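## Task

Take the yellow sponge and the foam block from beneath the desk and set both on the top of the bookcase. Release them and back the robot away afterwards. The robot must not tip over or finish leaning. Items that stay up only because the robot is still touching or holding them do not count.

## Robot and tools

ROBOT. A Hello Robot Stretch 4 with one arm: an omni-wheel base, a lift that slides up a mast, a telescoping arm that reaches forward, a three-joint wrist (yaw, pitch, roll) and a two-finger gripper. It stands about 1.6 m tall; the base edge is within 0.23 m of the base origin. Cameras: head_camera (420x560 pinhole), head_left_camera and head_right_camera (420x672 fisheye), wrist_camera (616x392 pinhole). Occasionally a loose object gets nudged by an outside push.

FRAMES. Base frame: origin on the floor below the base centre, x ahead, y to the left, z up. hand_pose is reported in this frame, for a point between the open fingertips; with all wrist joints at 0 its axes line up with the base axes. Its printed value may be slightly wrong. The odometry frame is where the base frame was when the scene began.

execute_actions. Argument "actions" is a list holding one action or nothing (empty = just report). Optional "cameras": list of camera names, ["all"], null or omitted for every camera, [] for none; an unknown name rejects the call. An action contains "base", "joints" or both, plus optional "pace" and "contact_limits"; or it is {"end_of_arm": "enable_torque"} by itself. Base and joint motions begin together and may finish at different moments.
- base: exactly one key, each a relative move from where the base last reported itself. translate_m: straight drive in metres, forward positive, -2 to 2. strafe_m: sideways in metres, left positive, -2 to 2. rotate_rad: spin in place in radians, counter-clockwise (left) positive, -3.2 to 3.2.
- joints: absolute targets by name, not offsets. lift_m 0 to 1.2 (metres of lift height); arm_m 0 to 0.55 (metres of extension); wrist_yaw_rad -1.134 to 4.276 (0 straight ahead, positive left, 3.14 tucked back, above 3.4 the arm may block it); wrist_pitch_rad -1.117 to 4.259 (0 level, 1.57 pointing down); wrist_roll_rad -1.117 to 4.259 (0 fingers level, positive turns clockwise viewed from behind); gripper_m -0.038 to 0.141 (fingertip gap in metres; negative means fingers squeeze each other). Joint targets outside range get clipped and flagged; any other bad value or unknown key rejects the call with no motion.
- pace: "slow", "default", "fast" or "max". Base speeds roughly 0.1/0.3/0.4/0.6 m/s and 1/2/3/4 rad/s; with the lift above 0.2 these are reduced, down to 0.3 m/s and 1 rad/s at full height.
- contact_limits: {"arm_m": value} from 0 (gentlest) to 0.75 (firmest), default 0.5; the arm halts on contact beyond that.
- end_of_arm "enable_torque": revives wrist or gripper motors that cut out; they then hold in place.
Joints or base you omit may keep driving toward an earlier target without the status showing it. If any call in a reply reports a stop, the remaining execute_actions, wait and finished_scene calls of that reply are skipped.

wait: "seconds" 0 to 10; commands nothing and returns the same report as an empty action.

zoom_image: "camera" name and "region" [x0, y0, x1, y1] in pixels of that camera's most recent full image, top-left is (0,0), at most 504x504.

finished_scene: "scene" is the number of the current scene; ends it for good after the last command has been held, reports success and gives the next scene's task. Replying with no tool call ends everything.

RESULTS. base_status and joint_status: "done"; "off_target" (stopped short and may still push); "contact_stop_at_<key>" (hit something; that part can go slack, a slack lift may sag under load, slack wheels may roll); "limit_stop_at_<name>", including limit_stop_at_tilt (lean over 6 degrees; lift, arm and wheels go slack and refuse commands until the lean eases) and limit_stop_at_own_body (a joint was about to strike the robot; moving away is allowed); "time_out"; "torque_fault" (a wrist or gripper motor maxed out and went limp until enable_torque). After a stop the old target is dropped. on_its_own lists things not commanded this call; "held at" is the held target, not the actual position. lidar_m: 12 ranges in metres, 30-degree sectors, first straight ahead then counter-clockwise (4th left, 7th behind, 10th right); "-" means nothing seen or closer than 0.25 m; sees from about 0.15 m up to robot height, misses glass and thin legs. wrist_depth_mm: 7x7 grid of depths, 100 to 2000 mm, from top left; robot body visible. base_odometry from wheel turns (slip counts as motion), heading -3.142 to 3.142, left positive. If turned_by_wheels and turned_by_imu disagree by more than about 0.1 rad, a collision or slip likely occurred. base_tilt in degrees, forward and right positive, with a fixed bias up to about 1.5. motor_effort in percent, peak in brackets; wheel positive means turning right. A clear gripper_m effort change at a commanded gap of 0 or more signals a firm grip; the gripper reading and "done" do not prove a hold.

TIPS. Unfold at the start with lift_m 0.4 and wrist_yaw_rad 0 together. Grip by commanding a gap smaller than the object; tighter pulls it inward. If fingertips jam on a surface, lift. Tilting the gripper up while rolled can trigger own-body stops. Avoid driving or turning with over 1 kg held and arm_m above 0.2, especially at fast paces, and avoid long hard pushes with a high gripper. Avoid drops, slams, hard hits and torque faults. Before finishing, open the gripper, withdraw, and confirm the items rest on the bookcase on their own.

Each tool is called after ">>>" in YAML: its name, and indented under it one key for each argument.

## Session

>>> execute_actions:
  actions: []

Scene clock: 0.00 s.
base_odometry: x=+0.000 y=+0.000 heading=+0.000 (m, m, rad; odometry frame)
turned_by_wheels: +0.000 (rad since the last result)
turned_by_imu: +0.000 (rad since the last result)
base_tilt: forward=-0.1 right=-0.6 (deg)
lidar_m: 2.29 1.70 1.70 1.71 1.57 1.59 1.41 1.31 1.33 1.85 1.69 1.70
base_status: not commanded
joint_positions: lift_m=+0.251 arm_m=+0.003 wrist_yaw_rad=+3.147 wrist_pitch_rad=+0.013 wrist_roll_rad=+0.001 gripper_m=+0.057
joint_status: not commanded
motor_effort: lift_m=+18 arm_m=-1 wrist_yaw_rad=+1 wrist_pitch_rad=-6 wrist_roll_rad=+0 gripper_m=-3 wheel_0=+0 wheel_1=-1 wheel_2=+0 (%)
hand_pose: x=-0.1155 y=+0.0858 z=+0.4254 quat_wxyz=(-0.003, -0.007, +0.000, +1.000) (m; base frame)
wrist_depth_mm: - 140 263 - - - - / - 116 146 - - - - / - 122 155 - - - 1397 / 140 140 219 - - - 1397 / 1397 1537 1808 - - - 1397 / 1229 1336 198 1708 215 1808 1430 / 1042 976 1078 137 1078 1160 1205
pictures: head_camera, head_left_camera, head_right_camera, wrist_camera
Images, in order (width x height): head_camera 420x560, head_left_camera 420x672, head_right_camera 420x672, wrist_camera 616x392.

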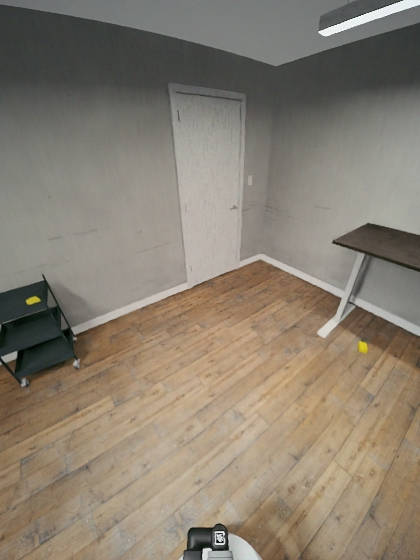

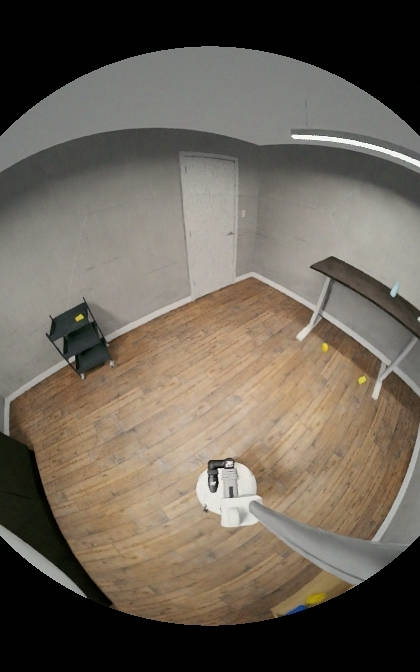

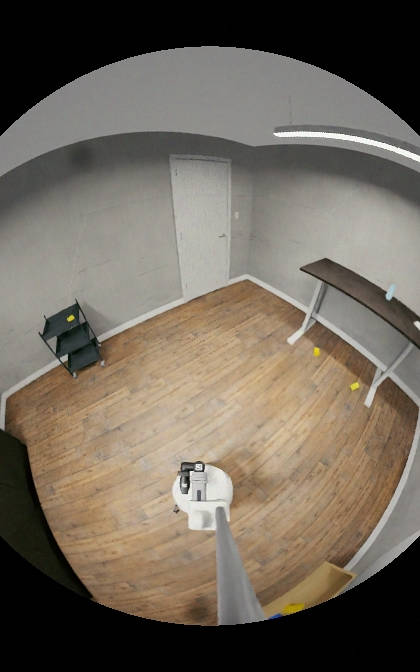

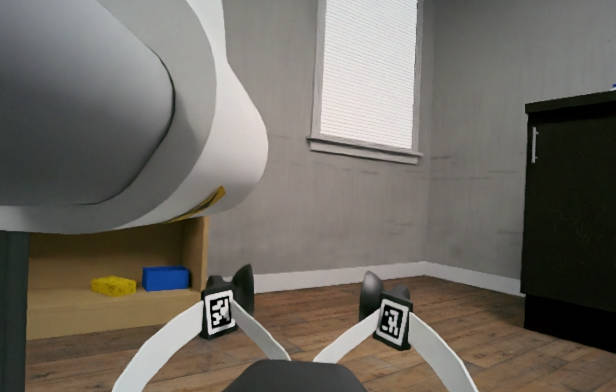

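>>> execute_actions:
  actions:
    - {"base":{"rotate_rad":-0.9},"joints":{"lift_m":0.4,"wrist_yaw_rad":0,"gripper_m":0.14}}

Scene clock: 6.47 s.
base_odometry: x=+0.000 y=+0.000 heading=-0.899 (m, m, rad; odometry frame)
turned_by_wheels: -0.899 (rad since the last result)
turned_by_imu: -0.894 (rad since the last result)
base_tilt: forward=-0.1 right=-0.4 (deg)
lidar_m: 1.67 1.76 2.18 1.69 1.76 1.64 1.59 1.67 1.36 1.31 1.68 1.72
base_status: done
joint_positions: lift_m=+0.400 arm_m=+0.003 wrist_yaw_rad=+0.000 wrist_pitch_rad=+0.013 wrist_roll_rad=+0.001 gripper_m=+0.140
joint_status: all done
motor_effort: lift_m=+22(25) arm_m=-1(1) wrist_yaw_rad=+0(5) wrist_pitch_rad=-6(6) wrist_roll_rad=+0(1) gripper_m=-1(2) wheel_0=+2(7) wheel_1=+2(5) wheel_2=+2(7) (%)
hand_pose: x=+0.4620 y=-0.0873 z=+0.5740 quat_wxyz=(+1.000, +0.000, +0.007, +0.000) (m; base frame)
wrist_depth_mm: - - - - - - - / - - - - - - - / - - 1756 1756 1708 - - / - - - - - - - / - - - - - - - / 1921 213 1808 - - 211 - / 1336 1308 1397 136 1464 1397 1537
pictures: head_camera, head_left_camera, head_right_camera, wrist_camera
Images, in order (width x height): head_camera 420x560, head_left_camera 420x672, head_right_camera 420x672, wrist_camera 616x392.

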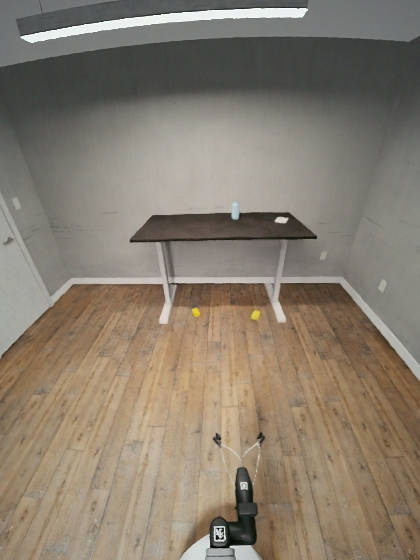

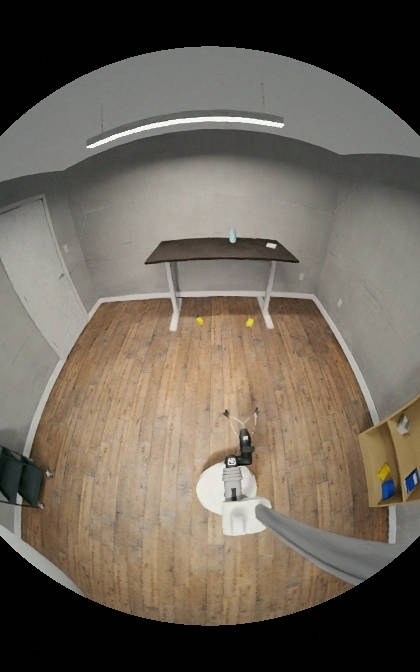

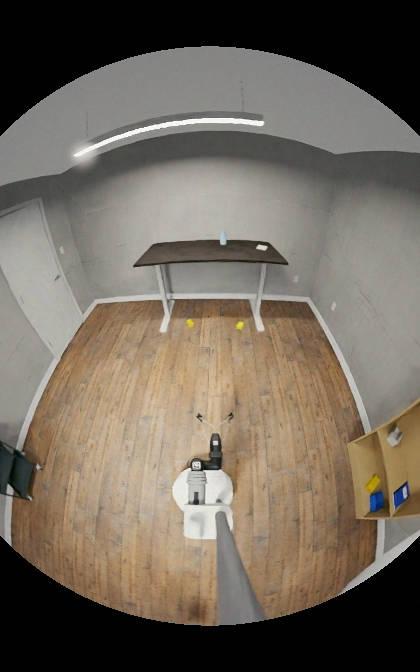

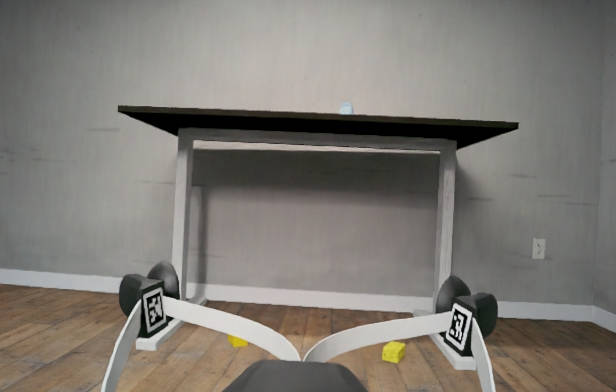

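>>> execute_actions:
  actions:
    - {"base":{"translate_m":0.9},"joints":{"lift_m":0.2,"wrist_pitch_rad":0.7},"pace":"fast"}
  cameras: []

>>> execute_actions:
  actions:
    - {"base":{"strafe_m":0.26},"joints":{"lift_m":0.06,"arm_m":0.35},"pace":"fast"}
  cameras: ["head_camera","wrist_camera"]

Scene clock: 17.83 s.
base_odometry: x=+0.560 y=-0.705 heading=-0.899 (m, m, rad; odometry frame)
turned_by_wheels: +0.000 (rad since the last result)
turned_by_imu: -0.002 (rad since the last result)
base_tilt: forward=-0.1 right=-0.5 (deg)
lidar_m: 0.76 0.83 2.11 2.06 1.99 2.62 2.49 1.89 1.53 1.63 1.10 0.82
base_status: done
joint_positions: lift_m=+0.200 arm_m=+0.003 wrist_yaw_rad=+0.000 wrist_pitch_rad=+0.702 wrist_roll_rad=+0.001 gripper_m=+0.140
joint_status: all done
motor_effort: lift_m=+15(18) arm_m=-1(1) wrist_yaw_rad=+0(0) wrist_pitch_rad=-5(8) wrist_roll_rad=+0(0) gripper_m=-1(1) wheel_0=+0(7) wheel_1=+0(6) wheel_2=+1(12) (%)
hand_pose: x=+0.3938 y=-0.0874 z=+0.1922 quat_wxyz=(+0.939, +0.000, +0.344, +0.000) (m; base frame)
wrist_depth_mm: 1025 1182 1229 1205 1205 1182 1182 / 842 891 904 917 946 946 891 / 699 715 715 723 732 707 750 / 585 591 591 597 603 615 615 / 496 500 508 508 512 517 517 / 433 213 439 445 449 211 452 / 384 379 392 136 394 387 397
pictures: none
No camera images: the call's "cameras" was empty. Leave "cameras" out to get every camera's image.

Scene clock: 19.63 s.
base_odometry: x=+0.764 y=-0.543 heading=-0.899 (m, m, rad; odometry frame)
turned_by_wheels: +0.000 (rad since the last result)
turned_by_imu: +0.001 (rad since the last result)
base_tilt: forward=+0.0 right=-0.5 (deg)
lidar_m: 0.76 0.81 1.87 1.81 1.78 2.07 2.50 2.64 1.73 1.90 1.09 0.81
base_status: done
joint_positions: lift_m=+0.060 arm_m=+0.349 wrist_yaw_rad=+0.000 wrist_pitch_rad=+0.702 wrist_roll_rad=+0.001 gripper_m=+0.140
joint_status: all done
motor_effort: lift_m=+14(11) arm_m=+4(2) wrist_yaw_rad=+1(2) wrist_pitch_rad=-3(5) wrist_roll_rad=+0(0) gripper_m=-1(0) wheel_0=+3(13) wheel_1=-2(13) wheel_2=-1(2) (%)
hand_pose: x=+0.7405 y=-0.0874 z=+0.0523 quat_wxyz=(+0.939, +0.000, +0.344, +0.000) (m; base frame)
wrist_depth_mm: 549 691 778 788 809 831 842 / 500 564 569 574 585 597 609 / 427 449 449 402 462 466 473 / 368 370 373 377 382 384 387 / 314 317 319 322 322 325 329 / 272 213 277 279 281 211 283 / 242 238 245 136 248 244 250
pictures: head_camera, wrist_camera
Images, in order (width x height): head_camera 420x560, wrist_camera 616x392.

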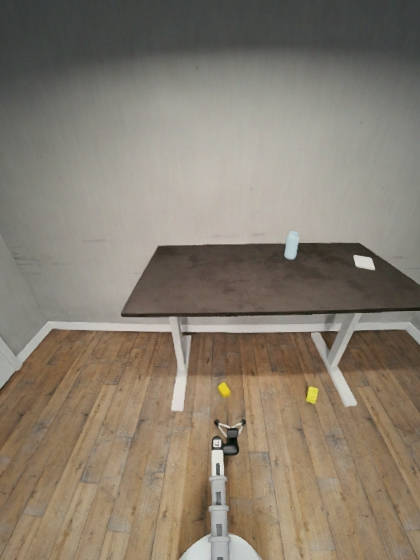

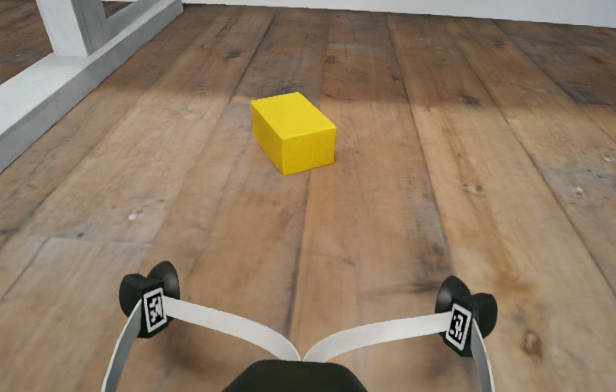

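>>> execute_actions:
  actions:
    - {"base":{"strafe_m":-0.1},"joints":{"wrist_yaw_rad":0.4,"arm_m":0.45,"lift_m":0.05}}
  cameras: ["wrist_camera"]

Scene clock: 29.30 s.
base_odometry: x=+0.685 y=-0.605 heading=-0.899 (m, m, rad; odometry frame)
turned_by_wheels: +0.000 (rad since the last result)
turned_by_imu: +0.002 (rad since the last result)
base_tilt: forward=-0.1 right=-0.4 (deg)
lidar_m: 0.75 0.81 1.96 1.91 1.86 2.58 2.51 2.08 1.66 1.79 1.07 0.81
base_status: done
joint_positions: lift_m=+0.050 arm_m=+0.449 wrist_yaw_rad=+0.400 wrist_pitch_rad=+0.702 wrist_roll_rad=+0.001 gripper_m=+0.140
joint_status: all done
motor_effort: lift_m=+14(11) arm_m=+4(4) wrist_yaw_rad=+1(5) wrist_pitch_rad=-4(5) wrist_roll_rad=+0(0) gripper_m=+0(0) wheel_0=+0(6) wheel_1=+0(9) wheel_2=+0(1) (%)
hand_pose: x=+0.8572 y=+0.0053 z=+0.0423 quat_wxyz=(+0.920, -0.068, +0.337, +0.186) (m; base frame)
wrist_depth_mm: 732 647 634 741 768 723 691 / 496 488 544 554 564 569 580 / 394 430 433 436 439 449 449 / 351 353 357 312 353 368 368 / 300 301 306 300 309 312 315 / 262 213 265 267 270 211 271 / 232 229 235 136 237 234 239
pictures: wrist_camera
Images, in order (width x height): wrist_camera 616x392.

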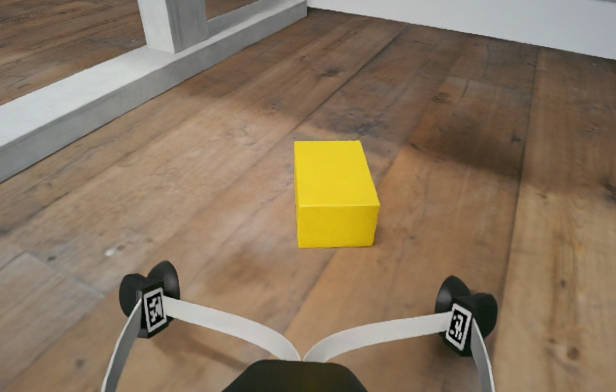

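>>> execute_actions:
  actions:
    - {"base":{"strafe_m":0.027},"joints":{"arm_m":0.55,"lift_m":0.037}}
  cameras: []

>>> execute_actions:
  actions:
    - {"base":{"translate_m":0.02}}
  cameras: ["wrist_camera"]

Scene clock: 34.47 s.
base_odometry: x=+0.706 y=-0.588 heading=-0.899 (m, m, rad; odometry frame)
turned_by_wheels: +0.000 (rad since the last result)
turned_by_imu: +0.002 (rad since the last result)
base_tilt: forward=+0.0 right=-0.6 (deg)
lidar_m: 0.77 0.80 1.95 1.87 1.85 2.16 2.47 2.14 1.68 1.82 1.10 0.80
base_status: done
joint_positions: lift_m=+0.037 arm_m=+0.549 wrist_yaw_rad=+0.400 wrist_pitch_rad=+0.702 wrist_roll_rad=+0.001 gripper_m=+0.140
joint_status: all done
motor_effort: lift_m=+14(16) arm_m=+4(1) wrist_yaw_rad=+1(1) wrist_pitch_rad=-4(4) wrist_roll_rad=+1(0) gripper_m=+1(1) wheel_0=-1(8) wheel_1=+0(3) wheel_2=-1(0) (%)
hand_pose: x=+0.9572 y=+0.0053 z=+0.0293 quat_wxyz=(+0.920, -0.068, +0.337, +0.186) (m; base frame)
wrist_depth_mm: 691 439 621 699 699 654 615 / 466 452 517 521 525 539 549 / 368 404 407 413 415 421 427 / 330 336 338 340 343 347 347 / 283 285 287 230 291 294 296 / 247 213 251 202 213 211 256 / 219 216 223 136 223 220 225
pictures: none
No camera images: the call's "cameras" was empty. Leave "cameras" out to get every camera's image.

Scene clock: 35.30 s.
base_odometry: x=+0.719 y=-0.604 heading=-0.899 (m, m, rad; odometry frame)
turned_by_wheels: +0.000 (rad since the last result)
turned_by_imu: +0.000 (rad since the last result)
base_tilt: forward=-0.1 right=-0.4 (deg)
lidar_m: 0.75 0.78 1.96 1.87 1.85 2.15 2.51 2.12 1.71 1.83 1.08 0.82
base_status: done
joint_positions: lift_m=+0.037 arm_m=+0.549 wrist_yaw_rad=+0.400 wrist_pitch_rad=+0.702 wrist_roll_rad=+0.001 gripper_m=+0.140
joint_status: not commanded
motor_effort: lift_m=+13(14) arm_m=+4(4) wrist_yaw_rad=+0(0) wrist_pitch_rad=-5(5) wrist_roll_rad=+0(0) gripper_m=-1(0) wheel_0=-1(8) wheel_1=+0(2) wheel_2=+2(7) (%)
hand_pose: x=+0.9572 y=+0.0053 z=+0.0293 quat_wxyz=(+0.920, -0.068, +0.337, +0.186) (m; base frame)
wrist_depth_mm: 647 427 621 699 683 640 597 / 466 445 517 521 530 539 549 / 366 404 407 413 415 424 427 / 332 334 338 340 343 347 349 / 283 286 286 230 293 294 294 / 247 213 205 200 254 211 256 / 220 216 217 136 220 220 225
pictures: wrist_camera
Images, in order (width x height): wrist_camera 616x392.

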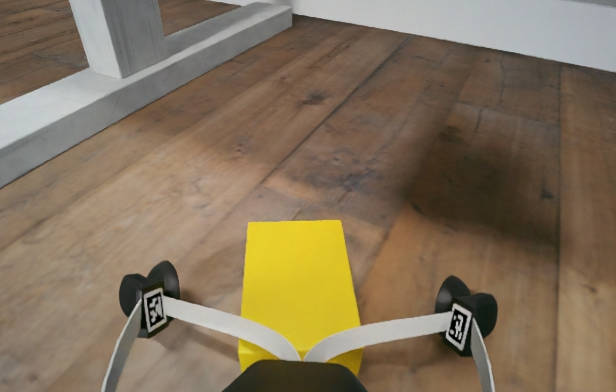

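Width ≈0.05 m.

>>> execute_actions:
  actions:
    - {"joints":{"gripper_m":0.0}}
  cameras: ["wrist_camera"]

>>> execute_actions:
  actions:
    - {"joints":{"lift_m":0.15,"arm_m":0.0,"wrist_pitch_rad":0.4,"wrist_yaw_rad":0},"pace":"fast"}
  cameras: ["wrist_camera"]

>>> execute_actions:
  actions:
    - {"base":{"rotate_rad":-1.45},"joints":{"lift_m":0.6}}

Scene clock: 43.50 s.
base_odometry: x=+0.719 y=-0.604 heading=-0.899 (m, m, rad; odometry frame)
turned_by_wheels: +0.000 (rad since the last result)
turned_by_imu: +0.002 (rad since the last result)
base_tilt: forward=-0.1 right=-0.6 (deg)
lidar_m: 0.75 0.79 1.94 1.87 1.87 2.17 2.52 2.13 1.71 1.83 1.09 0.78
base_status: not commanded
joint_positions: lift_m=+0.037 arm_m=+0.549 wrist_yaw_rad=+0.400 wrist_pitch_rad=+0.702 wrist_roll_rad=+0.001 gripper_m=+0.001
joint_status: all done
motor_effort: lift_m=+14(13) arm_m=+4(4) wrist_yaw_rad=-1(1) wrist_pitch_rad=-6(6) wrist_roll_rad=+1(0) gripper_m=-22(23) wheel_0=-1(1) wheel_1=+0(1) wheel_2=+2(2) (%)
hand_pose: x=+0.9571 y=+0.0053 z=+0.0293 quat_wxyz=(+0.920, -0.068, +0.337, +0.186) (m; base frame)
wrist_depth_mm: 654 430 621 691 683 647 597 / 466 445 512 521 525 535 549 / 368 404 407 413 415 421 430 / 332 334 336 342 343 345 349 / 283 285 286 215 291 294 294 / 246 248 187 187 188 255 255 / 219 211 212 169 179 161 225
pictures: wrist_camera
Images, in order (width x height): wrist_camera 616x392.

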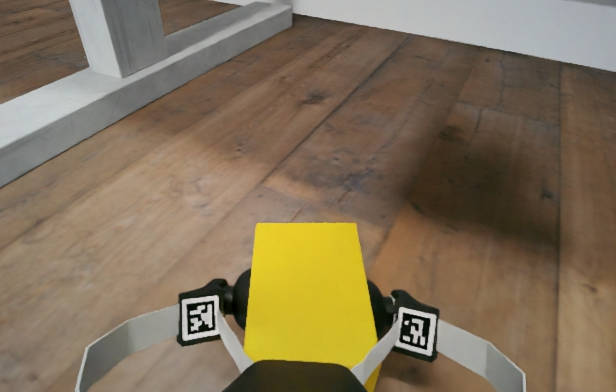

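Scene clock: 45.70 s.
base_odometry: x=+0.719 y=-0.604 heading=-0.899 (m, m, rad; odometry frame)
turned_by_wheels: +0.000 (rad since the last result)
turned_by_imu: +0.001 (rad since the last result)
base_tilt: forward=-0.2 right=-0.5 (deg)
lidar_m: 0.75 0.78 1.93 1.88 1.85 2.18 2.51 2.13 1.68 1.84 1.09 0.78
base_status: not commanded
joint_positions: lift_m=+0.150 arm_m=+0.003 wrist_yaw_rad=+0.000 wrist_pitch_rad=+0.403 wrist_roll_rad=+0.001 gripper_m=+0.001
joint_status: all done
joint sent to its limit — the command would take arm_m past its lower limit, so that joint was sent only as far as its limit.
motor_effort: lift_m=+22(27) arm_m=-4(4) wrist_yaw_rad=+1(6) wrist_pitch_rad=-8(13) wrist_roll_rad=+1(1) gripper_m=-22(22) wheel_0=+0(0) wheel_1=+0(0) wheel_2=+2(2) (%)
hand_pose: x=+0.4395 y=-0.0875 z=+0.2148 quat_wxyz=(+0.980, +0.000, +0.200, +0.000) (m; base frame)
wrist_depth_mm: 1281 1205 1229 1205 1205 1182 1160 / 1308 1308 1281 1281 1255 1229 1205 / 1308 1098 1308 1308 1281 1281 1281 / 866 842 917 917 946 976 1008 / 647 668 676 215 699 715 723 / 525 530 188 186 188 564 564 / 436 415 421 169 179 161 466
pictures: wrist_camera
Images, in order (width x height): wrist_camera 616x392.

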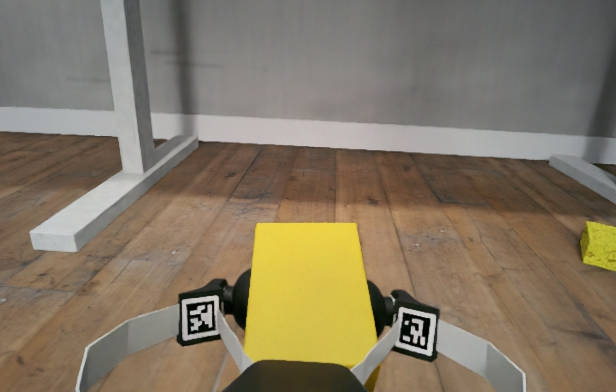

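Scene clock: 48.47 s.
base_odometry: x=+0.719 y=-0.604 heading=-2.349 (m, m, rad; odometry frame)
turned_by_wheels: -1.450 (rad since the last result)
turned_by_imu: -1.444 (rad since the last result)
base_tilt: forward=+0.0 right=-0.5 (deg)
lidar_m: 1.81 0.97 0.76 0.76 0.84 1.89 1.90 1.87 2.54 2.52 1.94 1.68
base_status: done
joint_positions: lift_m=+0.600 arm_m=+0.003 wrist_yaw_rad=+0.000 wrist_pitch_rad=+0.403 wrist_roll_rad=+0.001 gripper_m=+0.001
joint_status: all done
motor_effort: lift_m=+22(20) arm_m=-4(4) wrist_yaw_rad=+2(1) wrist_pitch_rad=-7(7) wrist_roll_rad=+1(0) gripper_m=-23(22) wheel_0=+2(5) wheel_1=+2(9) wheel_2=-1(7) (%)
hand_pose: x=+0.4395 y=-0.0874 z=+0.6648 quat_wxyz=(+0.980, +0.000, +0.200, +0.000) (m; base frame)
wrist_depth_mm: 1661 1576 1537 1499 1397 1336 1281 / 1708 1661 1618 1537 1464 1397 1308 / 1808 1756 1661 1618 1537 1499 1308 / 1808 1863 1756 1708 1618 1618 1397 / 1464 1499 1537 214 1576 1576 1397 / 1160 1205 187 187 189 1255 1255 / 976 931 946 168 179 161 1042
pictures: head_camera, head_left_camera, head_right_camera, wrist_camera
Images, in order (width x height): head_camera 420x560, head_left_camera 420x672, head_right_camera 420x672, wrist_camera 616x392.

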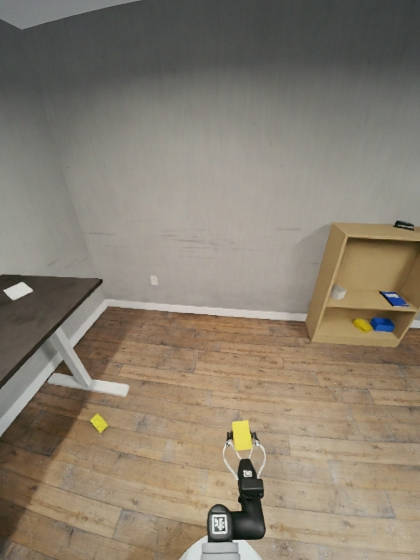

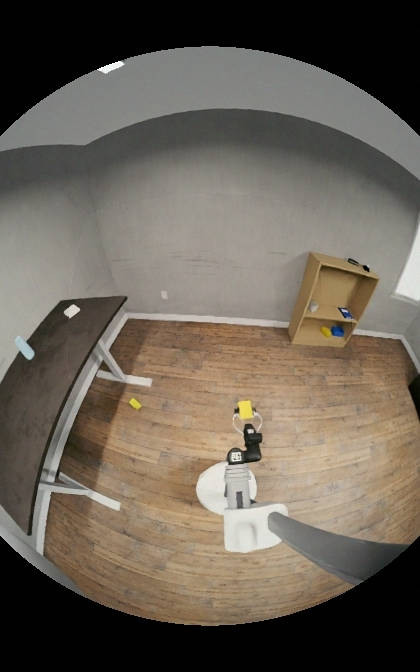

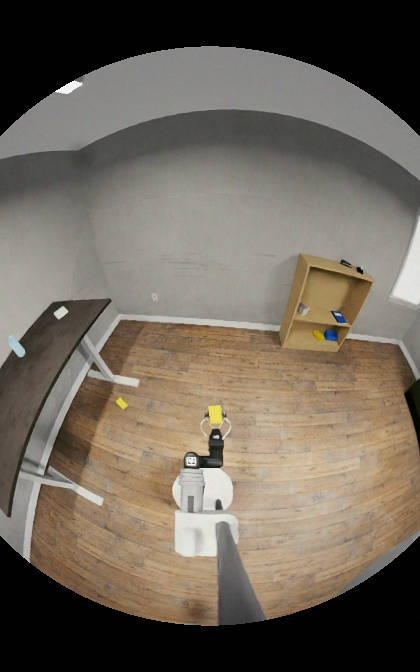

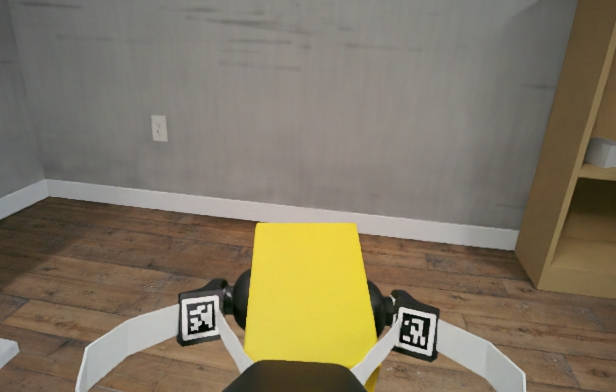

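>>> execute_actions:
  actions:
    - {"base":{"rotate_rad":-0.2},"joints":{"lift_m":1.15},"pace":"fast"}
  cameras: []

>>> execute_actions:
  actions:
    - {"base":{"strafe_m":-0.68},"pace":"fast"}
  cameras: []

>>> execute_actions:
  actions:
    - {"base":{"translate_m":0.65},"pace":"fast"}
  cameras: ["head_camera","wrist_camera"]

Scene clock: 62.07 s.
base_odometry: x=+0.719 y=-0.604 heading=-2.549 (m, m, rad; odometry frame)
turned_by_wheels: -0.200 (rad since the last result)
turned_by_imu: -0.198 (rad since the last result)
base_tilt: forward=+0.0 right=-0.6 (deg)
lidar_m: 1.83 1.19 0.83 0.75 0.79 1.99 1.87 1.86 2.02 2.52 2.56 1.72
base_status: done
joint_positions: lift_m=+1.150 arm_m=+0.003 wrist_yaw_rad=+0.000 wrist_pitch_rad=+0.403 wrist_roll_rad=+0.001 gripper_m=+0.001
joint_status: all done
motor_effort: lift_m=+22(24) arm_m=-4(4) wrist_yaw_rad=+1(3) wrist_pitch_rad=-8(8) wrist_roll_rad=+1(0) gripper_m=-22(21) wheel_0=+0(8) wheel_1=-2(7) wheel_2=+0(9) (%)
hand_pose: x=+0.4395 y=-0.0875 z=+1.2149 quat_wxyz=(+0.980, +0.000, +0.200, +0.000) (m; base frame)
wrist_depth_mm: 1397 1430 1430 1430 1464 1464 1464 / 1499 1537 1537 1537 1537 1537 1537 / 1576 1576 1618 1576 1618 1499 1576 / 1708 1708 1708 1756 1708 1661 1661 / 1756 1808 1756 215 1756 1708 1756 / 1863 1808 188 187 188 1863 1756 / 1618 1576 1576 168 179 161 1661
pictures: none
No camera images: the call's "cameras" was empty. Leave "cameras" out to get every camera's image.

Scene clock: 65.53 s.
base_odometry: x=+0.339 y=-0.040 heading=-2.549 (m, m, rad; odometry frame)
turned_by_wheels: +0.000 (rad since the last result)
turned_by_imu: +0.002 (rad since the last result)
base_tilt: forward=-0.2 right=-0.5 (deg)
lidar_m: 1.56 1.92 1.54 1.40 1.46 1.98 1.85 1.49 1.97 1.82 1.87 1.64
base_status: done
joint_positions: lift_m=+1.150 arm_m=+0.003 wrist_yaw_rad=+0.000 wrist_pitch_rad=+0.403 wrist_roll_rad=+0.001 gripper_m=+0.001
joint_status: not commanded
motor_effort: lift_m=+22(22) arm_m=-4(4) wrist_yaw_rad=+1(0) wrist_pitch_rad=-6(7) wrist_roll_rad=+0(0) gripper_m=-22(22) wheel_0=+1(9) wheel_1=+1(10) wheel_2=+1(1) (%)
hand_pose: x=+0.4395 y=-0.0874 z=+1.2149 quat_wxyz=(+0.980, +0.000, +0.200, +0.000) (m; base frame)
wrist_depth_mm: 1464 1464 1464 1464 1464 1464 1499 / 1537 1537 1537 1576 1537 1576 1576 / 1618 1618 1618 1618 1618 1618 1661 / 1708 1708 1708 1708 1661 1708 1708 / 1808 1863 1756 215 1756 1863 1863 / 1863 1863 188 187 188 1921 - / 1661 1576 1576 168 179 161 1708
pictures: none
No camera images: the call's "cameras" was empty. Leave "cameras" out to get every camera's image.

Scene clock: 69.07 s.
base_odometry: x=-0.200 y=-0.403 heading=-2.549 (m, m, rad; odometry frame)
turned_by_wheels: +0.000 (rad since the last result)
turned_by_imu: -0.002 (rad since the last result)
base_tilt: forward=+0.0 right=-0.5 (deg)
lidar_m: 0.91 1.23 1.65 1.49 1.52 2.68 2.32 2.14 1.91 1.77 1.82 0.97
base_status: done
joint_positions: lift_m=+1.150 arm_m=+0.003 wrist_yaw_rad=+0.000 wrist_pitch_rad=+0.403 wrist_roll_rad=+0.001 gripper_m=+0.001
joint_status: not commanded
motor_effort: lift_m=+22(21) arm_m=-4(4) wrist_yaw_rad=+1(1) wrist_pitch_rad=-9(7) wrist_roll_rad=+0(0) gripper_m=-22(21) wheel_0=+1(8) wheel_1=+1(7) wheel_2=+0(10) (%)
hand_pose: x=+0.4395 y=-0.0874 z=+1.2149 quat_wxyz=(+0.980, +0.000, +0.200, +0.000) (m; base frame)
wrist_depth_mm: 891 878 878 891 891 891 917 / 917 931 931 946 946 960 946 / 976 976 991 976 1008 991 991 / 1042 1042 1008 831 854 866 820 / 1098 1098 1078 215 1078 1078 891 / 1160 1160 188 187 188 1138 946 / 1255 1229 1255 169 178 161 1008
pictures: head_camera, wrist_camera
Images, in order (width x height): head_camera 420x560, wrist_camera 616x392.

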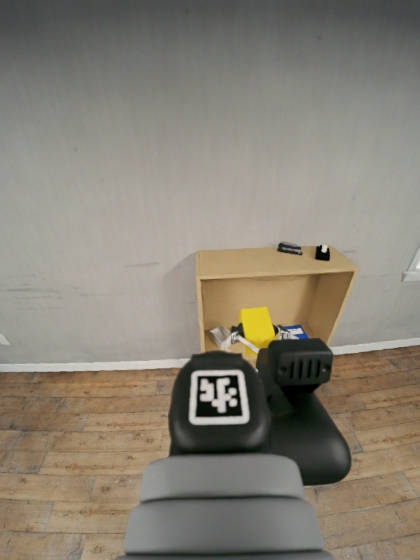

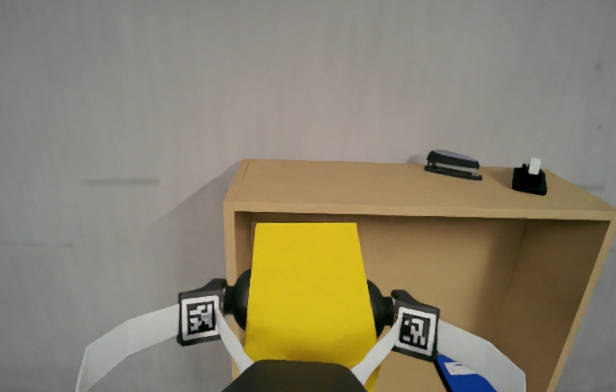

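>>> execute_actions:
  actions:
    - {"base":{"strafe_m":0.05},"pace":"fast"}
  cameras: []

>>> execute_actions:
  actions:
    - {"base":{"translate_m":0.08},"joints":{"arm_m":0.53},"pace":"fast"}
  cameras: []

>>> execute_actions:
  actions:
    - {"joints":{"lift_m":1.05}}
  cameras: ["head_left_camera","wrist_camera"]

Scene clock: 82.07 s.
base_odometry: x=-0.172 y=-0.444 heading=-2.549 (m, m, rad; odometry frame)
turned_by_wheels: +0.000 (rad since the last result)
turned_by_imu: +0.001 (rad since the last result)
base_tilt: forward=-0.1 right=-0.6 (deg)
lidar_m: 0.91 1.24 1.62 1.41 1.48 2.66 2.45 2.15 1.98 1.83 1.84 0.97
base_status: done
joint_positions: lift_m=+1.150 arm_m=+0.003 wrist_yaw_rad=+0.000 wrist_pitch_rad=+0.403 wrist_roll_rad=+0.001 gripper_m=+0.001
joint_status: not commanded
motor_effort: lift_m=+22(22) arm_m=-4(4) wrist_yaw_rad=+2(0) wrist_pitch_rad=-8(6) wrist_roll_rad=+0(0) gripper_m=-21(21) wheel_0=-2(7) wheel_1=+0(7) wheel_2=-1(1) (%)
hand_pose: x=+0.4395 y=-0.0874 z=+1.2149 quat_wxyz=(+0.980, +0.000, +0.200, +0.000) (m; base frame)
wrist_depth_mm: 878 878 891 891 904 904 917 / 931 931 931 931 946 946 960 / 976 991 976 976 1008 991 991 / 1042 1042 1042 831 866 866 820 / 1098 1098 1098 215 1060 1078 946 / 1160 1160 187 187 189 1138 946 / 1229 1255 1255 168 179 161 1025
pictures: none
No camera images: the call's "cameras" was empty. Leave "cameras" out to get every camera's image.

Scene clock: 84.23 s.
base_odometry: x=-0.238 y=-0.489 heading=-2.549 (m, m, rad; odometry frame)
turned_by_wheels: +0.000 (rad since the last result)
turned_by_imu: +0.000 (rad since the last result)
base_tilt: forward=+0.0 right=-0.5 (deg)
lidar_m: 0.83 1.16 1.56 1.44 1.47 2.76 2.56 2.22 1.97 1.82 1.68 0.90
base_status: done
joint_positions: lift_m=+1.150 arm_m=+0.529 wrist_yaw_rad=+0.000 wrist_pitch_rad=+0.402 wrist_roll_rad=+0.001 gripper_m=+0.001
joint_status: all done
motor_effort: lift_m=+22(22) arm_m=+4(2) wrist_yaw_rad=+0(2) wrist_pitch_rad=-6(8) wrist_roll_rad=+1(0) gripper_m=-22(22) wheel_0=+0(4) wheel_1=+0(5) wheel_2=+3(9) (%)
hand_pose: x=+0.9656 y=-0.0874 z=+1.2149 quat_wxyz=(+0.980, +0.000, +0.200, +0.000) (m; base frame)
wrist_depth_mm: 340 342 342 343 347 347 347 / 355 357 359 364 366 368 368 / 375 379 379 384 384 387 389 / 399 399 404 404 407 410 413 / 424 427 424 215 433 436 439 / 455 449 187 186 188 452 455 / 477 484 347 169 178 161 384
pictures: none
No camera images: the call's "cameras" was empty. Leave "cameras" out to get every camera's image.

Scene clock: 85.67 s.
base_odometry: x=-0.238 y=-0.489 heading=-2.549 (m, m, rad; odometry frame)
turned_by_wheels: +0.000 (rad since the last result)
turned_by_imu: +0.001 (rad since the last result)
base_tilt: forward=+0.1 right=-0.6 (deg)
lidar_m: 0.82 1.15 1.55 1.44 1.48 2.73 2.52 2.23 1.95 1.82 1.75 0.88
base_status: not commanded
joint_positions: lift_m=+1.050 arm_m=+0.529 wrist_yaw_rad=+0.000 wrist_pitch_rad=+0.402 wrist_roll_rad=+0.001 gripper_m=+0.001
joint_status: all done
motor_effort: lift_m=+14(19) arm_m=+4(4) wrist_yaw_rad=+0(0) wrist_pitch_rad=-8(8) wrist_roll_rad=+0(1) gripper_m=-21(22) wheel_0=+0(1) wheel_1=+0(0) wheel_2=+2(2) (%)
hand_pose: x=+0.9656 y=-0.0874 z=+1.1155 quat_wxyz=(+0.980, +0.000, +0.200, +0.000) (m; base frame)
wrist_depth_mm: 340 342 343 345 347 347 347 / 355 359 362 364 366 366 366 / 377 379 379 384 387 387 387 / 399 402 404 404 407 407 410 / 424 424 368 214 384 392 394 / 452 439 188 187 188 307 309 / 477 229 229 169 179 161 255
pictures: head_left_camera, wrist_camera
Images, in order (width x height): head_left_camera 420x672, wrist_camera 616x392.

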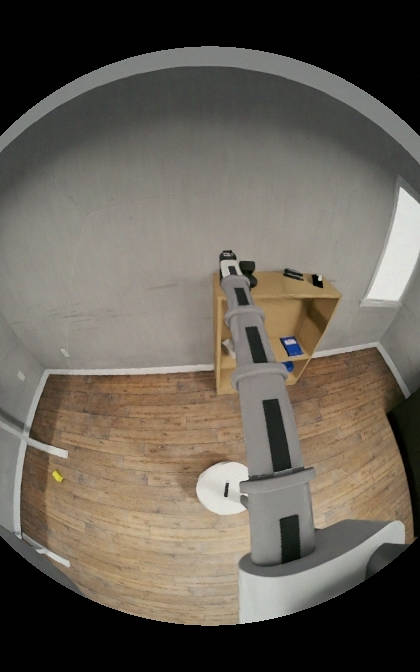

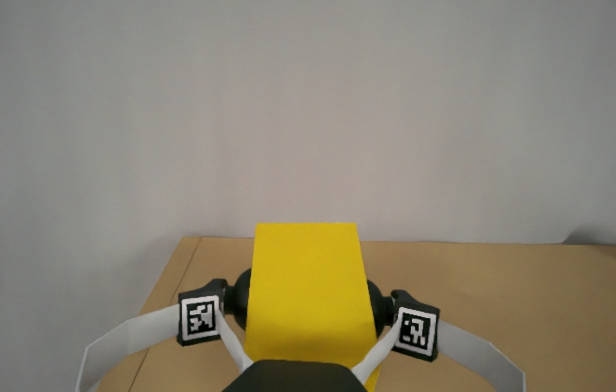

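>>> execute_actions:
  actions:
    - {"joints":{"lift_m":1.022},"pace":"slow"}
  cameras: []

>>> execute_actions:
  actions:
    - {"joints":{"gripper_m":0.1}}
  cameras: ["wrist_camera"]

>>> execute_actions:
  actions:
    - {"joints":{"lift_m":1.13},"pace":"fast"}
  cameras: []

>>> execute_actions:
  actions:
    - {"base":{"translate_m":-0.2},"joints":{"arm_m":0.0},"pace":"fast"}
  cameras: ["head_camera","wrist_camera"]

Scene clock: 98.37 s.
base_odometry: x=-0.238 y=-0.489 heading=-2.549 (m, m, rad; odometry frame)
turned_by_wheels: +0.000 (rad since the last result)
turned_by_imu: +0.001 (rad since the last result)
base_tilt: forward=+0.0 right=-0.5 (deg)
lidar_m: 0.83 1.14 1.54 1.44 1.46 2.72 2.54 2.21 1.97 1.81 1.72 0.87
base_status: not commanded
joint_positions: lift_m=+1.023 arm_m=+0.529 wrist_yaw_rad=+0.000 wrist_pitch_rad=+0.397 wrist_roll_rad=+0.001 gripper_m=+0.001
joint_status: all done
motor_effort: lift_m=+11(12) arm_m=+4(4) wrist_yaw_rad=+0(1) wrist_pitch_rad=+10(9) wrist_roll_rad=+1(0) gripper_m=-22(22) wheel_0=+0(1) wheel_1=+0(0) wheel_2=+2(2) (%)
hand_pose: x=+0.9662 y=-0.0874 z=+1.0891 quat_wxyz=(+0.980, +0.000, +0.197, +0.000) (m; base frame)
wrist_depth_mm: 340 340 343 345 347 347 349 / 357 359 362 364 366 366 368 / 377 377 379 382 384 387 389 / 397 399 402 402 407 407 410 / 421 415 325 215 338 345 349 / 449 268 187 186 187 271 273 / 473 199 208 166 179 161 224
pictures: none
No camera images: the call's "cameras" was empty. Leave "cameras" out to get every camera's image.

Scene clock: 100.17 s.
base_odometry: x=-0.238 y=-0.489 heading=-2.549 (m, m, rad; odometry frame)
turned_by_wheels: +0.000 (rad since the last result)
turned_by_imu: +0.001 (rad since the last result)
base_tilt: forward=+0.0 right=-0.5 (deg)
lidar_m: 0.81 1.15 1.53 1.41 1.47 2.74 2.51 2.26 1.99 1.82 1.69 0.89
base_status: not commanded
joint_positions: lift_m=+1.022 arm_m=+0.529 wrist_yaw_rad=+0.000 wrist_pitch_rad=+0.402 wrist_roll_rad=+0.001 gripper_m=+0.100
joint_status: all done
motor_effort: lift_m=+13(13) arm_m=+4(4) wrist_yaw_rad=+2(2) wrist_pitch_rad=-6(9) wrist_roll_rad=+0(0) gripper_m=-3(25) wheel_0=+0(0) wheel_1=+0(0) wheel_2=+2(2) (%)
hand_pose: x=+0.9657 y=-0.0875 z=+1.0878 quat_wxyz=(+0.980, +0.000, +0.200, +0.000) (m; base frame)
wrist_depth_mm: 340 342 343 345 345 347 347 / 355 359 362 362 364 368 366 / 377 379 379 382 384 387 389 / 399 399 399 399 404 410 413 / 424 421 320 237 330 336 340 / 452 252 197 189 199 264 266 / 480 200 204 138 208 210 218
pictures: wrist_camera
Images, in order (width x height): wrist_camera 616x392.

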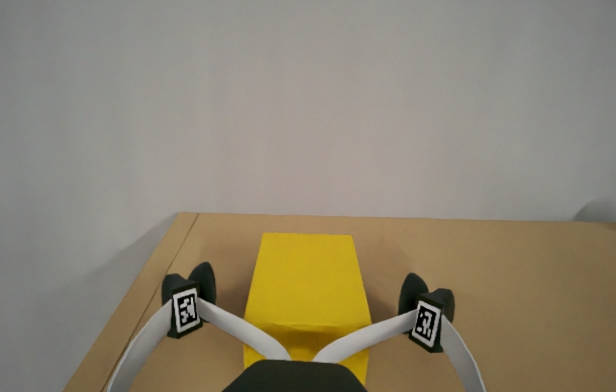

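Scene clock: 101.37 s.
base_odometry: x=-0.238 y=-0.489 heading=-2.549 (m, m, rad; odometry frame)
turned_by_wheels: +0.000 (rad since the last result)
turned_by_imu: +0.000 (rad since the last result)
base_tilt: forward=+0.1 right=-0.5 (deg)
lidar_m: 0.81 1.16 1.58 1.44 1.44 2.76 2.52 2.21 1.96 1.82 1.72 0.86
base_status: not commanded
joint_positions: lift_m=+1.130 arm_m=+0.529 wrist_yaw_rad=+0.000 wrist_pitch_rad=+0.402 wrist_roll_rad=+0.001 gripper_m=+0.100
joint_status: all done
motor_effort: lift_m=+22(28) arm_m=+4(4) wrist_yaw_rad=+2(2) wrist_pitch_rad=-5(6) wrist_roll_rad=+1(1) gripper_m=-2(2) wheel_0=+0(1) wheel_1=+0(0) wheel_2=+2(1) (%)
hand_pose: x=+0.9657 y=-0.0875 z=+1.1950 quat_wxyz=(+0.980, +0.000, +0.200, +0.000) (m; base frame)
wrist_depth_mm: 340 340 342 343 347 349 349 / 355 362 359 364 364 366 366 / 377 379 382 382 387 387 387 / 397 402 404 404 407 413 413 / 424 427 427 433 433 436 439 / 452 449 214 424 217 433 436 / 484 473 345 138 343 343 357
pictures: none
No camera images: the call's "cameras" was empty. Leave "cameras" out to get every camera's image.

Scene clock: 103.53 s.
base_odometry: x=-0.072 y=-0.377 heading=-2.549 (m, m, rad; odometry frame)
turned_by_wheels: +0.000 (rad since the last result)
turned_by_imu: +0.002 (rad since the last result)
base_tilt: forward=-0.1 right=-0.5 (deg)
lidar_m: 1.01 1.36 1.54 1.42 1.44 2.54 2.38 2.02 1.96 1.82 1.96 1.10
base_status: done
joint_positions: lift_m=+1.130 arm_m=+0.003 wrist_yaw_rad=+0.000 wrist_pitch_rad=+0.402 wrist_roll_rad=+0.001 gripper_m=+0.100
joint_status: all done
joint sent to its limit — the command would take arm_m past its lower limit, so that joint was sent only as far as its limit.
motor_effort: lift_m=+22(21) arm_m=-4(6) wrist_yaw_rad=+1(2) wrist_pitch_rad=-6(6) wrist_roll_rad=+0(0) gripper_m=-1(1) wheel_0=-1(6) wheel_1=+0(5) wheel_2=-3(10) (%)
hand_pose: x=+0.4395 y=-0.0875 z=+1.1950 quat_wxyz=(+0.980, +0.000, +0.200, +0.000) (m; base frame)
wrist_depth_mm: 976 991 991 991 1008 1008 1008 / 1042 1042 1042 1060 1060 1060 1060 / 1078 1098 1098 1078 1078 1098 1098 / 1160 1160 1182 1138 1118 1138 917 / 1229 1229 1229 1205 1205 1205 1060 / 1308 1281 214 1255 216 1255 1205 / 1397 1397 1397 138 1098 1138 1430
pictures: head_camera, wrist_camera
Images, in order (width x height): head_camera 420x560, wrist_camera 616x392.

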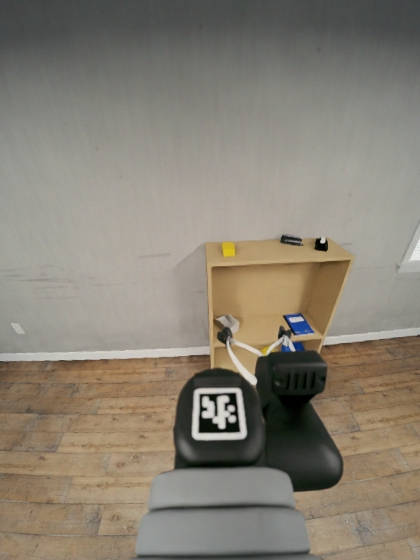

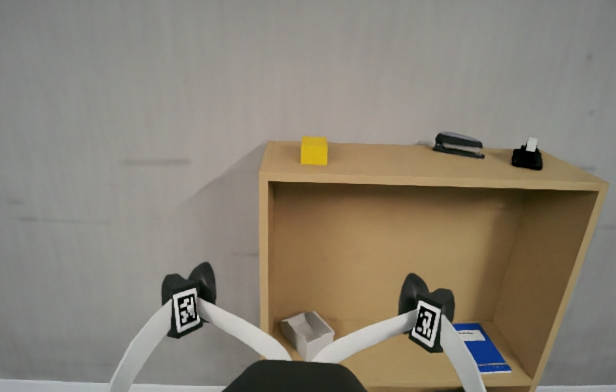

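>>> execute_actions:
  actions:
    - {"base":{"rotate_rad":1.65},"joints":{"lift_m":0.2,"wrist_pitch_rad":0.7,"gripper_m":0.14},"pace":"fast"}
  cameras: []

>>> execute_actions:
  actions:
    - {"base":{"translate_m":0.7},"joints":{"lift_m":0.06,"arm_m":0.25},"pace":"fast"}
  cameras: ["head_camera","wrist_camera"]

Scene clock: 117.43 s.
base_odometry: x=-0.072 y=-0.377 heading=-0.900 (m, m, rad; odometry frame)
turned_by_wheels: +1.650 (rad since the last result)
turned_by_imu: +1.647 (rad since the last result)
base_tilt: forward=-0.1 right=-0.7 (deg)
lidar_m: 1.43 1.49 2.46 2.01 2.05 1.91 1.84 1.86 1.08 1.02 1.41 1.47
base_status: done
joint_positions: lift_m=+0.200 arm_m=+0.003 wrist_yaw_rad=+0.000 wrist_pitch_rad=+0.702 wrist_roll_rad=+0.001 gripper_m=+0.140
joint_status: all done
motor_effort: lift_m=+14(21) arm_m=-4(4) wrist_yaw_rad=+1(1) wrist_pitch_rad=-4(4) wrist_roll_rad=+0(0) gripper_m=+0(3) wheel_0=-1(8) wheel_1=-1(6) wheel_2=-2(6) (%)
hand_pose: x=+0.3944 y=-0.0874 z=+0.1923 quat_wxyz=(+0.939, +0.000, +0.344, +0.000) (m; base frame)
wrist_depth_mm: 1182 1205 1255 1205 1255 1336 1336 / 878 904 904 917 917 946 976 / 707 707 715 715 732 741 750 / 585 585 591 597 603 609 615 / 500 504 504 512 512 517 521 / 433 214 439 442 445 211 449 / 387 379 392 136 392 387 397
pictures: none
No camera images: the call's "cameras" was empty. Leave "cameras" out to get every camera's image.

Scene clock: 120.47 s.
base_odometry: x=+0.363 y=-0.925 heading=-0.899 (m, m, rad; odometry frame)
turned_by_wheels: +0.000 (rad since the last result)
turned_by_imu: -0.002 (rad since the last result)
base_tilt: forward=-0.2 right=-0.6 (deg)
lidar_m: 0.71 0.75 1.04 2.34 2.26 2.64 2.58 1.47 1.29 1.34 1.42 0.76
base_status: done
joint_positions: lift_m=+0.060 arm_m=+0.249 wrist_yaw_rad=+0.000 wrist_pitch_rad=+0.702 wrist_roll_rad=+0.001 gripper_m=+0.140
joint_status: all done
motor_effort: lift_m=+14(19) arm_m=+4(10) wrist_yaw_rad=-1(1) wrist_pitch_rad=-4(5) wrist_roll_rad=+0(0) gripper_m=+0(0) wheel_0=+0(8) wheel_1=+1(9) wheel_2=+2(12) (%)
hand_pose: x=+0.6405 y=-0.0874 z=+0.0523 quat_wxyz=(+0.939, +0.000, +0.344, +0.000) (m; base frame)
wrist_depth_mm: 768 768 778 788 809 732 549 / 564 564 574 580 585 569 521 / 442 445 452 455 407 466 439 / 366 370 375 377 377 384 387 / 312 315 319 322 324 325 327 / 274 213 278 279 282 211 285 / 243 240 246 136 249 244 251
pictures: head_camera, wrist_camera
Images, in order (width x height): head_camera 420x560, wrist_camera 616x392.

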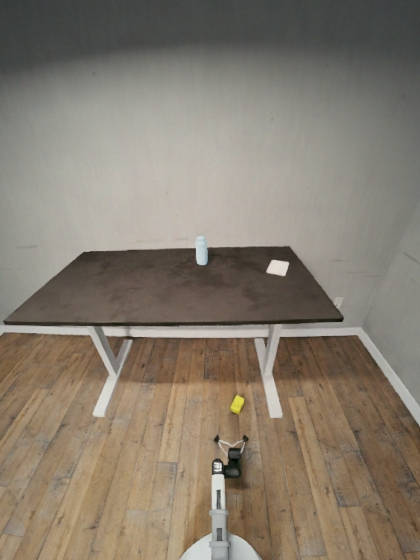

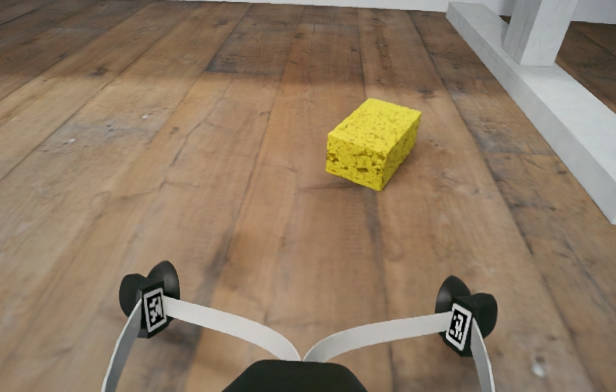

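>>> execute_actions:
  actions:
    - {"base":{"strafe_m":0.06},"joints":{"wrist_yaw_rad":-0.4,"arm_m":0.385,"lift_m":0.045}}
  cameras: ["wrist_camera"]

Scene clock: 127.60 s.
base_odometry: x=+0.410 y=-0.888 heading=-0.899 (m, m, rad; odometry frame)
turned_by_wheels: +0.000 (rad since the last result)
turned_by_imu: +0.002 (rad since the last result)
base_tilt: forward=-0.1 right=-0.5 (deg)
lidar_m: 0.72 0.76 1.07 2.30 2.22 2.65 2.55 1.58 1.33 1.39 1.48 0.75
base_status: done
joint_positions: lift_m=+0.045 arm_m=+0.384 wrist_yaw_rad=-0.400 wrist_pitch_rad=+0.702 wrist_roll_rad=+0.001 gripper_m=+0.140
joint_status: all done
motor_effort: lift_m=+14(14) arm_m=+4(5) wrist_yaw_rad=+1(4) wrist_pitch_rad=-6(5) wrist_roll_rad=+0(0) gripper_m=+0(0) wheel_0=-1(10) wheel_1=+0(8) wheel_2=+0(1) (%)
hand_pose: x=+0.7241 y=-0.1663 z=+0.0373 quat_wxyz=(+0.920, +0.069, +0.337, -0.187) (m; base frame)
wrist_depth_mm: 723 732 732 732 569 788 798 / 521 530 535 539 525 473 574 / 415 418 424 345 433 410 377 / 343 347 347 314 357 362 351 / 293 297 298 301 303 307 307 / 255 213 260 263 264 211 266 / 227 224 230 136 233 229 235
pictures: wrist_camera
Images, in order (width x height): wrist_camera 616x392.

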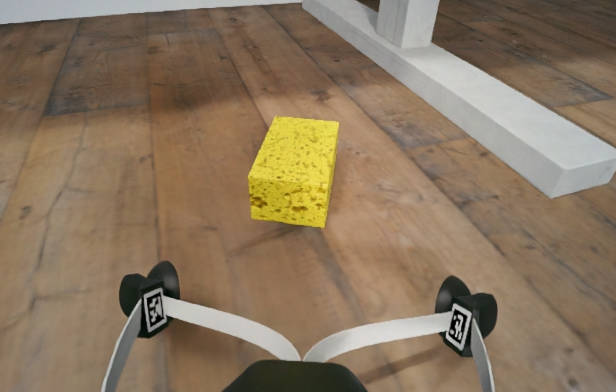

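>>> execute_actions:
  actions:
    - {"base":{"strafe_m":-0.042},"joints":{"arm_m":0.52,"lift_m":0.036}}
  cameras: ["wrist_camera"]

Scene clock: 137.47 s.
base_odometry: x=+0.377 y=-0.914 heading=-0.899 (m, m, rad; odometry frame)
turned_by_wheels: +0.000 (rad since the last result)
turned_by_imu: +0.002 (rad since the last result)
base_tilt: forward=-0.1 right=-0.5 (deg)
lidar_m: 0.73 0.76 1.05 2.34 2.28 2.63 2.57 1.53 1.30 1.35 1.47 0.76
base_status: done
joint_positions: lift_m=+0.036 arm_m=+0.519 wrist_yaw_rad=-0.400 wrist_pitch_rad=+0.702 wrist_roll_rad=+0.001 gripper_m=+0.140
joint_status: all done
motor_effort: lift_m=+14(17) arm_m=+4(5) wrist_yaw_rad=+0(1) wrist_pitch_rad=-4(5) wrist_roll_rad=+1(0) gripper_m=-1(1) wheel_0=-1(9) wheel_1=+1(9) wheel_2=+0(1) (%)
hand_pose: x=+0.8591 y=-0.1663 z=+0.0283 quat_wxyz=(+0.920, +0.069, +0.337, -0.187) (m; base frame)
wrist_depth_mm: 640 668 699 661 535 654 768 / 504 508 512 521 477 449 549 / 399 402 407 410 415 384 357 / 329 332 336 340 343 345 315 / 282 285 286 230 291 293 296 / 245 213 204 200 253 211 255 / 217 215 216 136 222 220 225
pictures: wrist_camera
Images, in order (width x height): wrist_camera 616x392.

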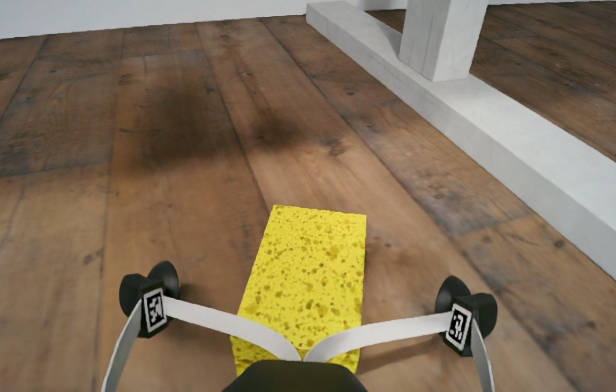

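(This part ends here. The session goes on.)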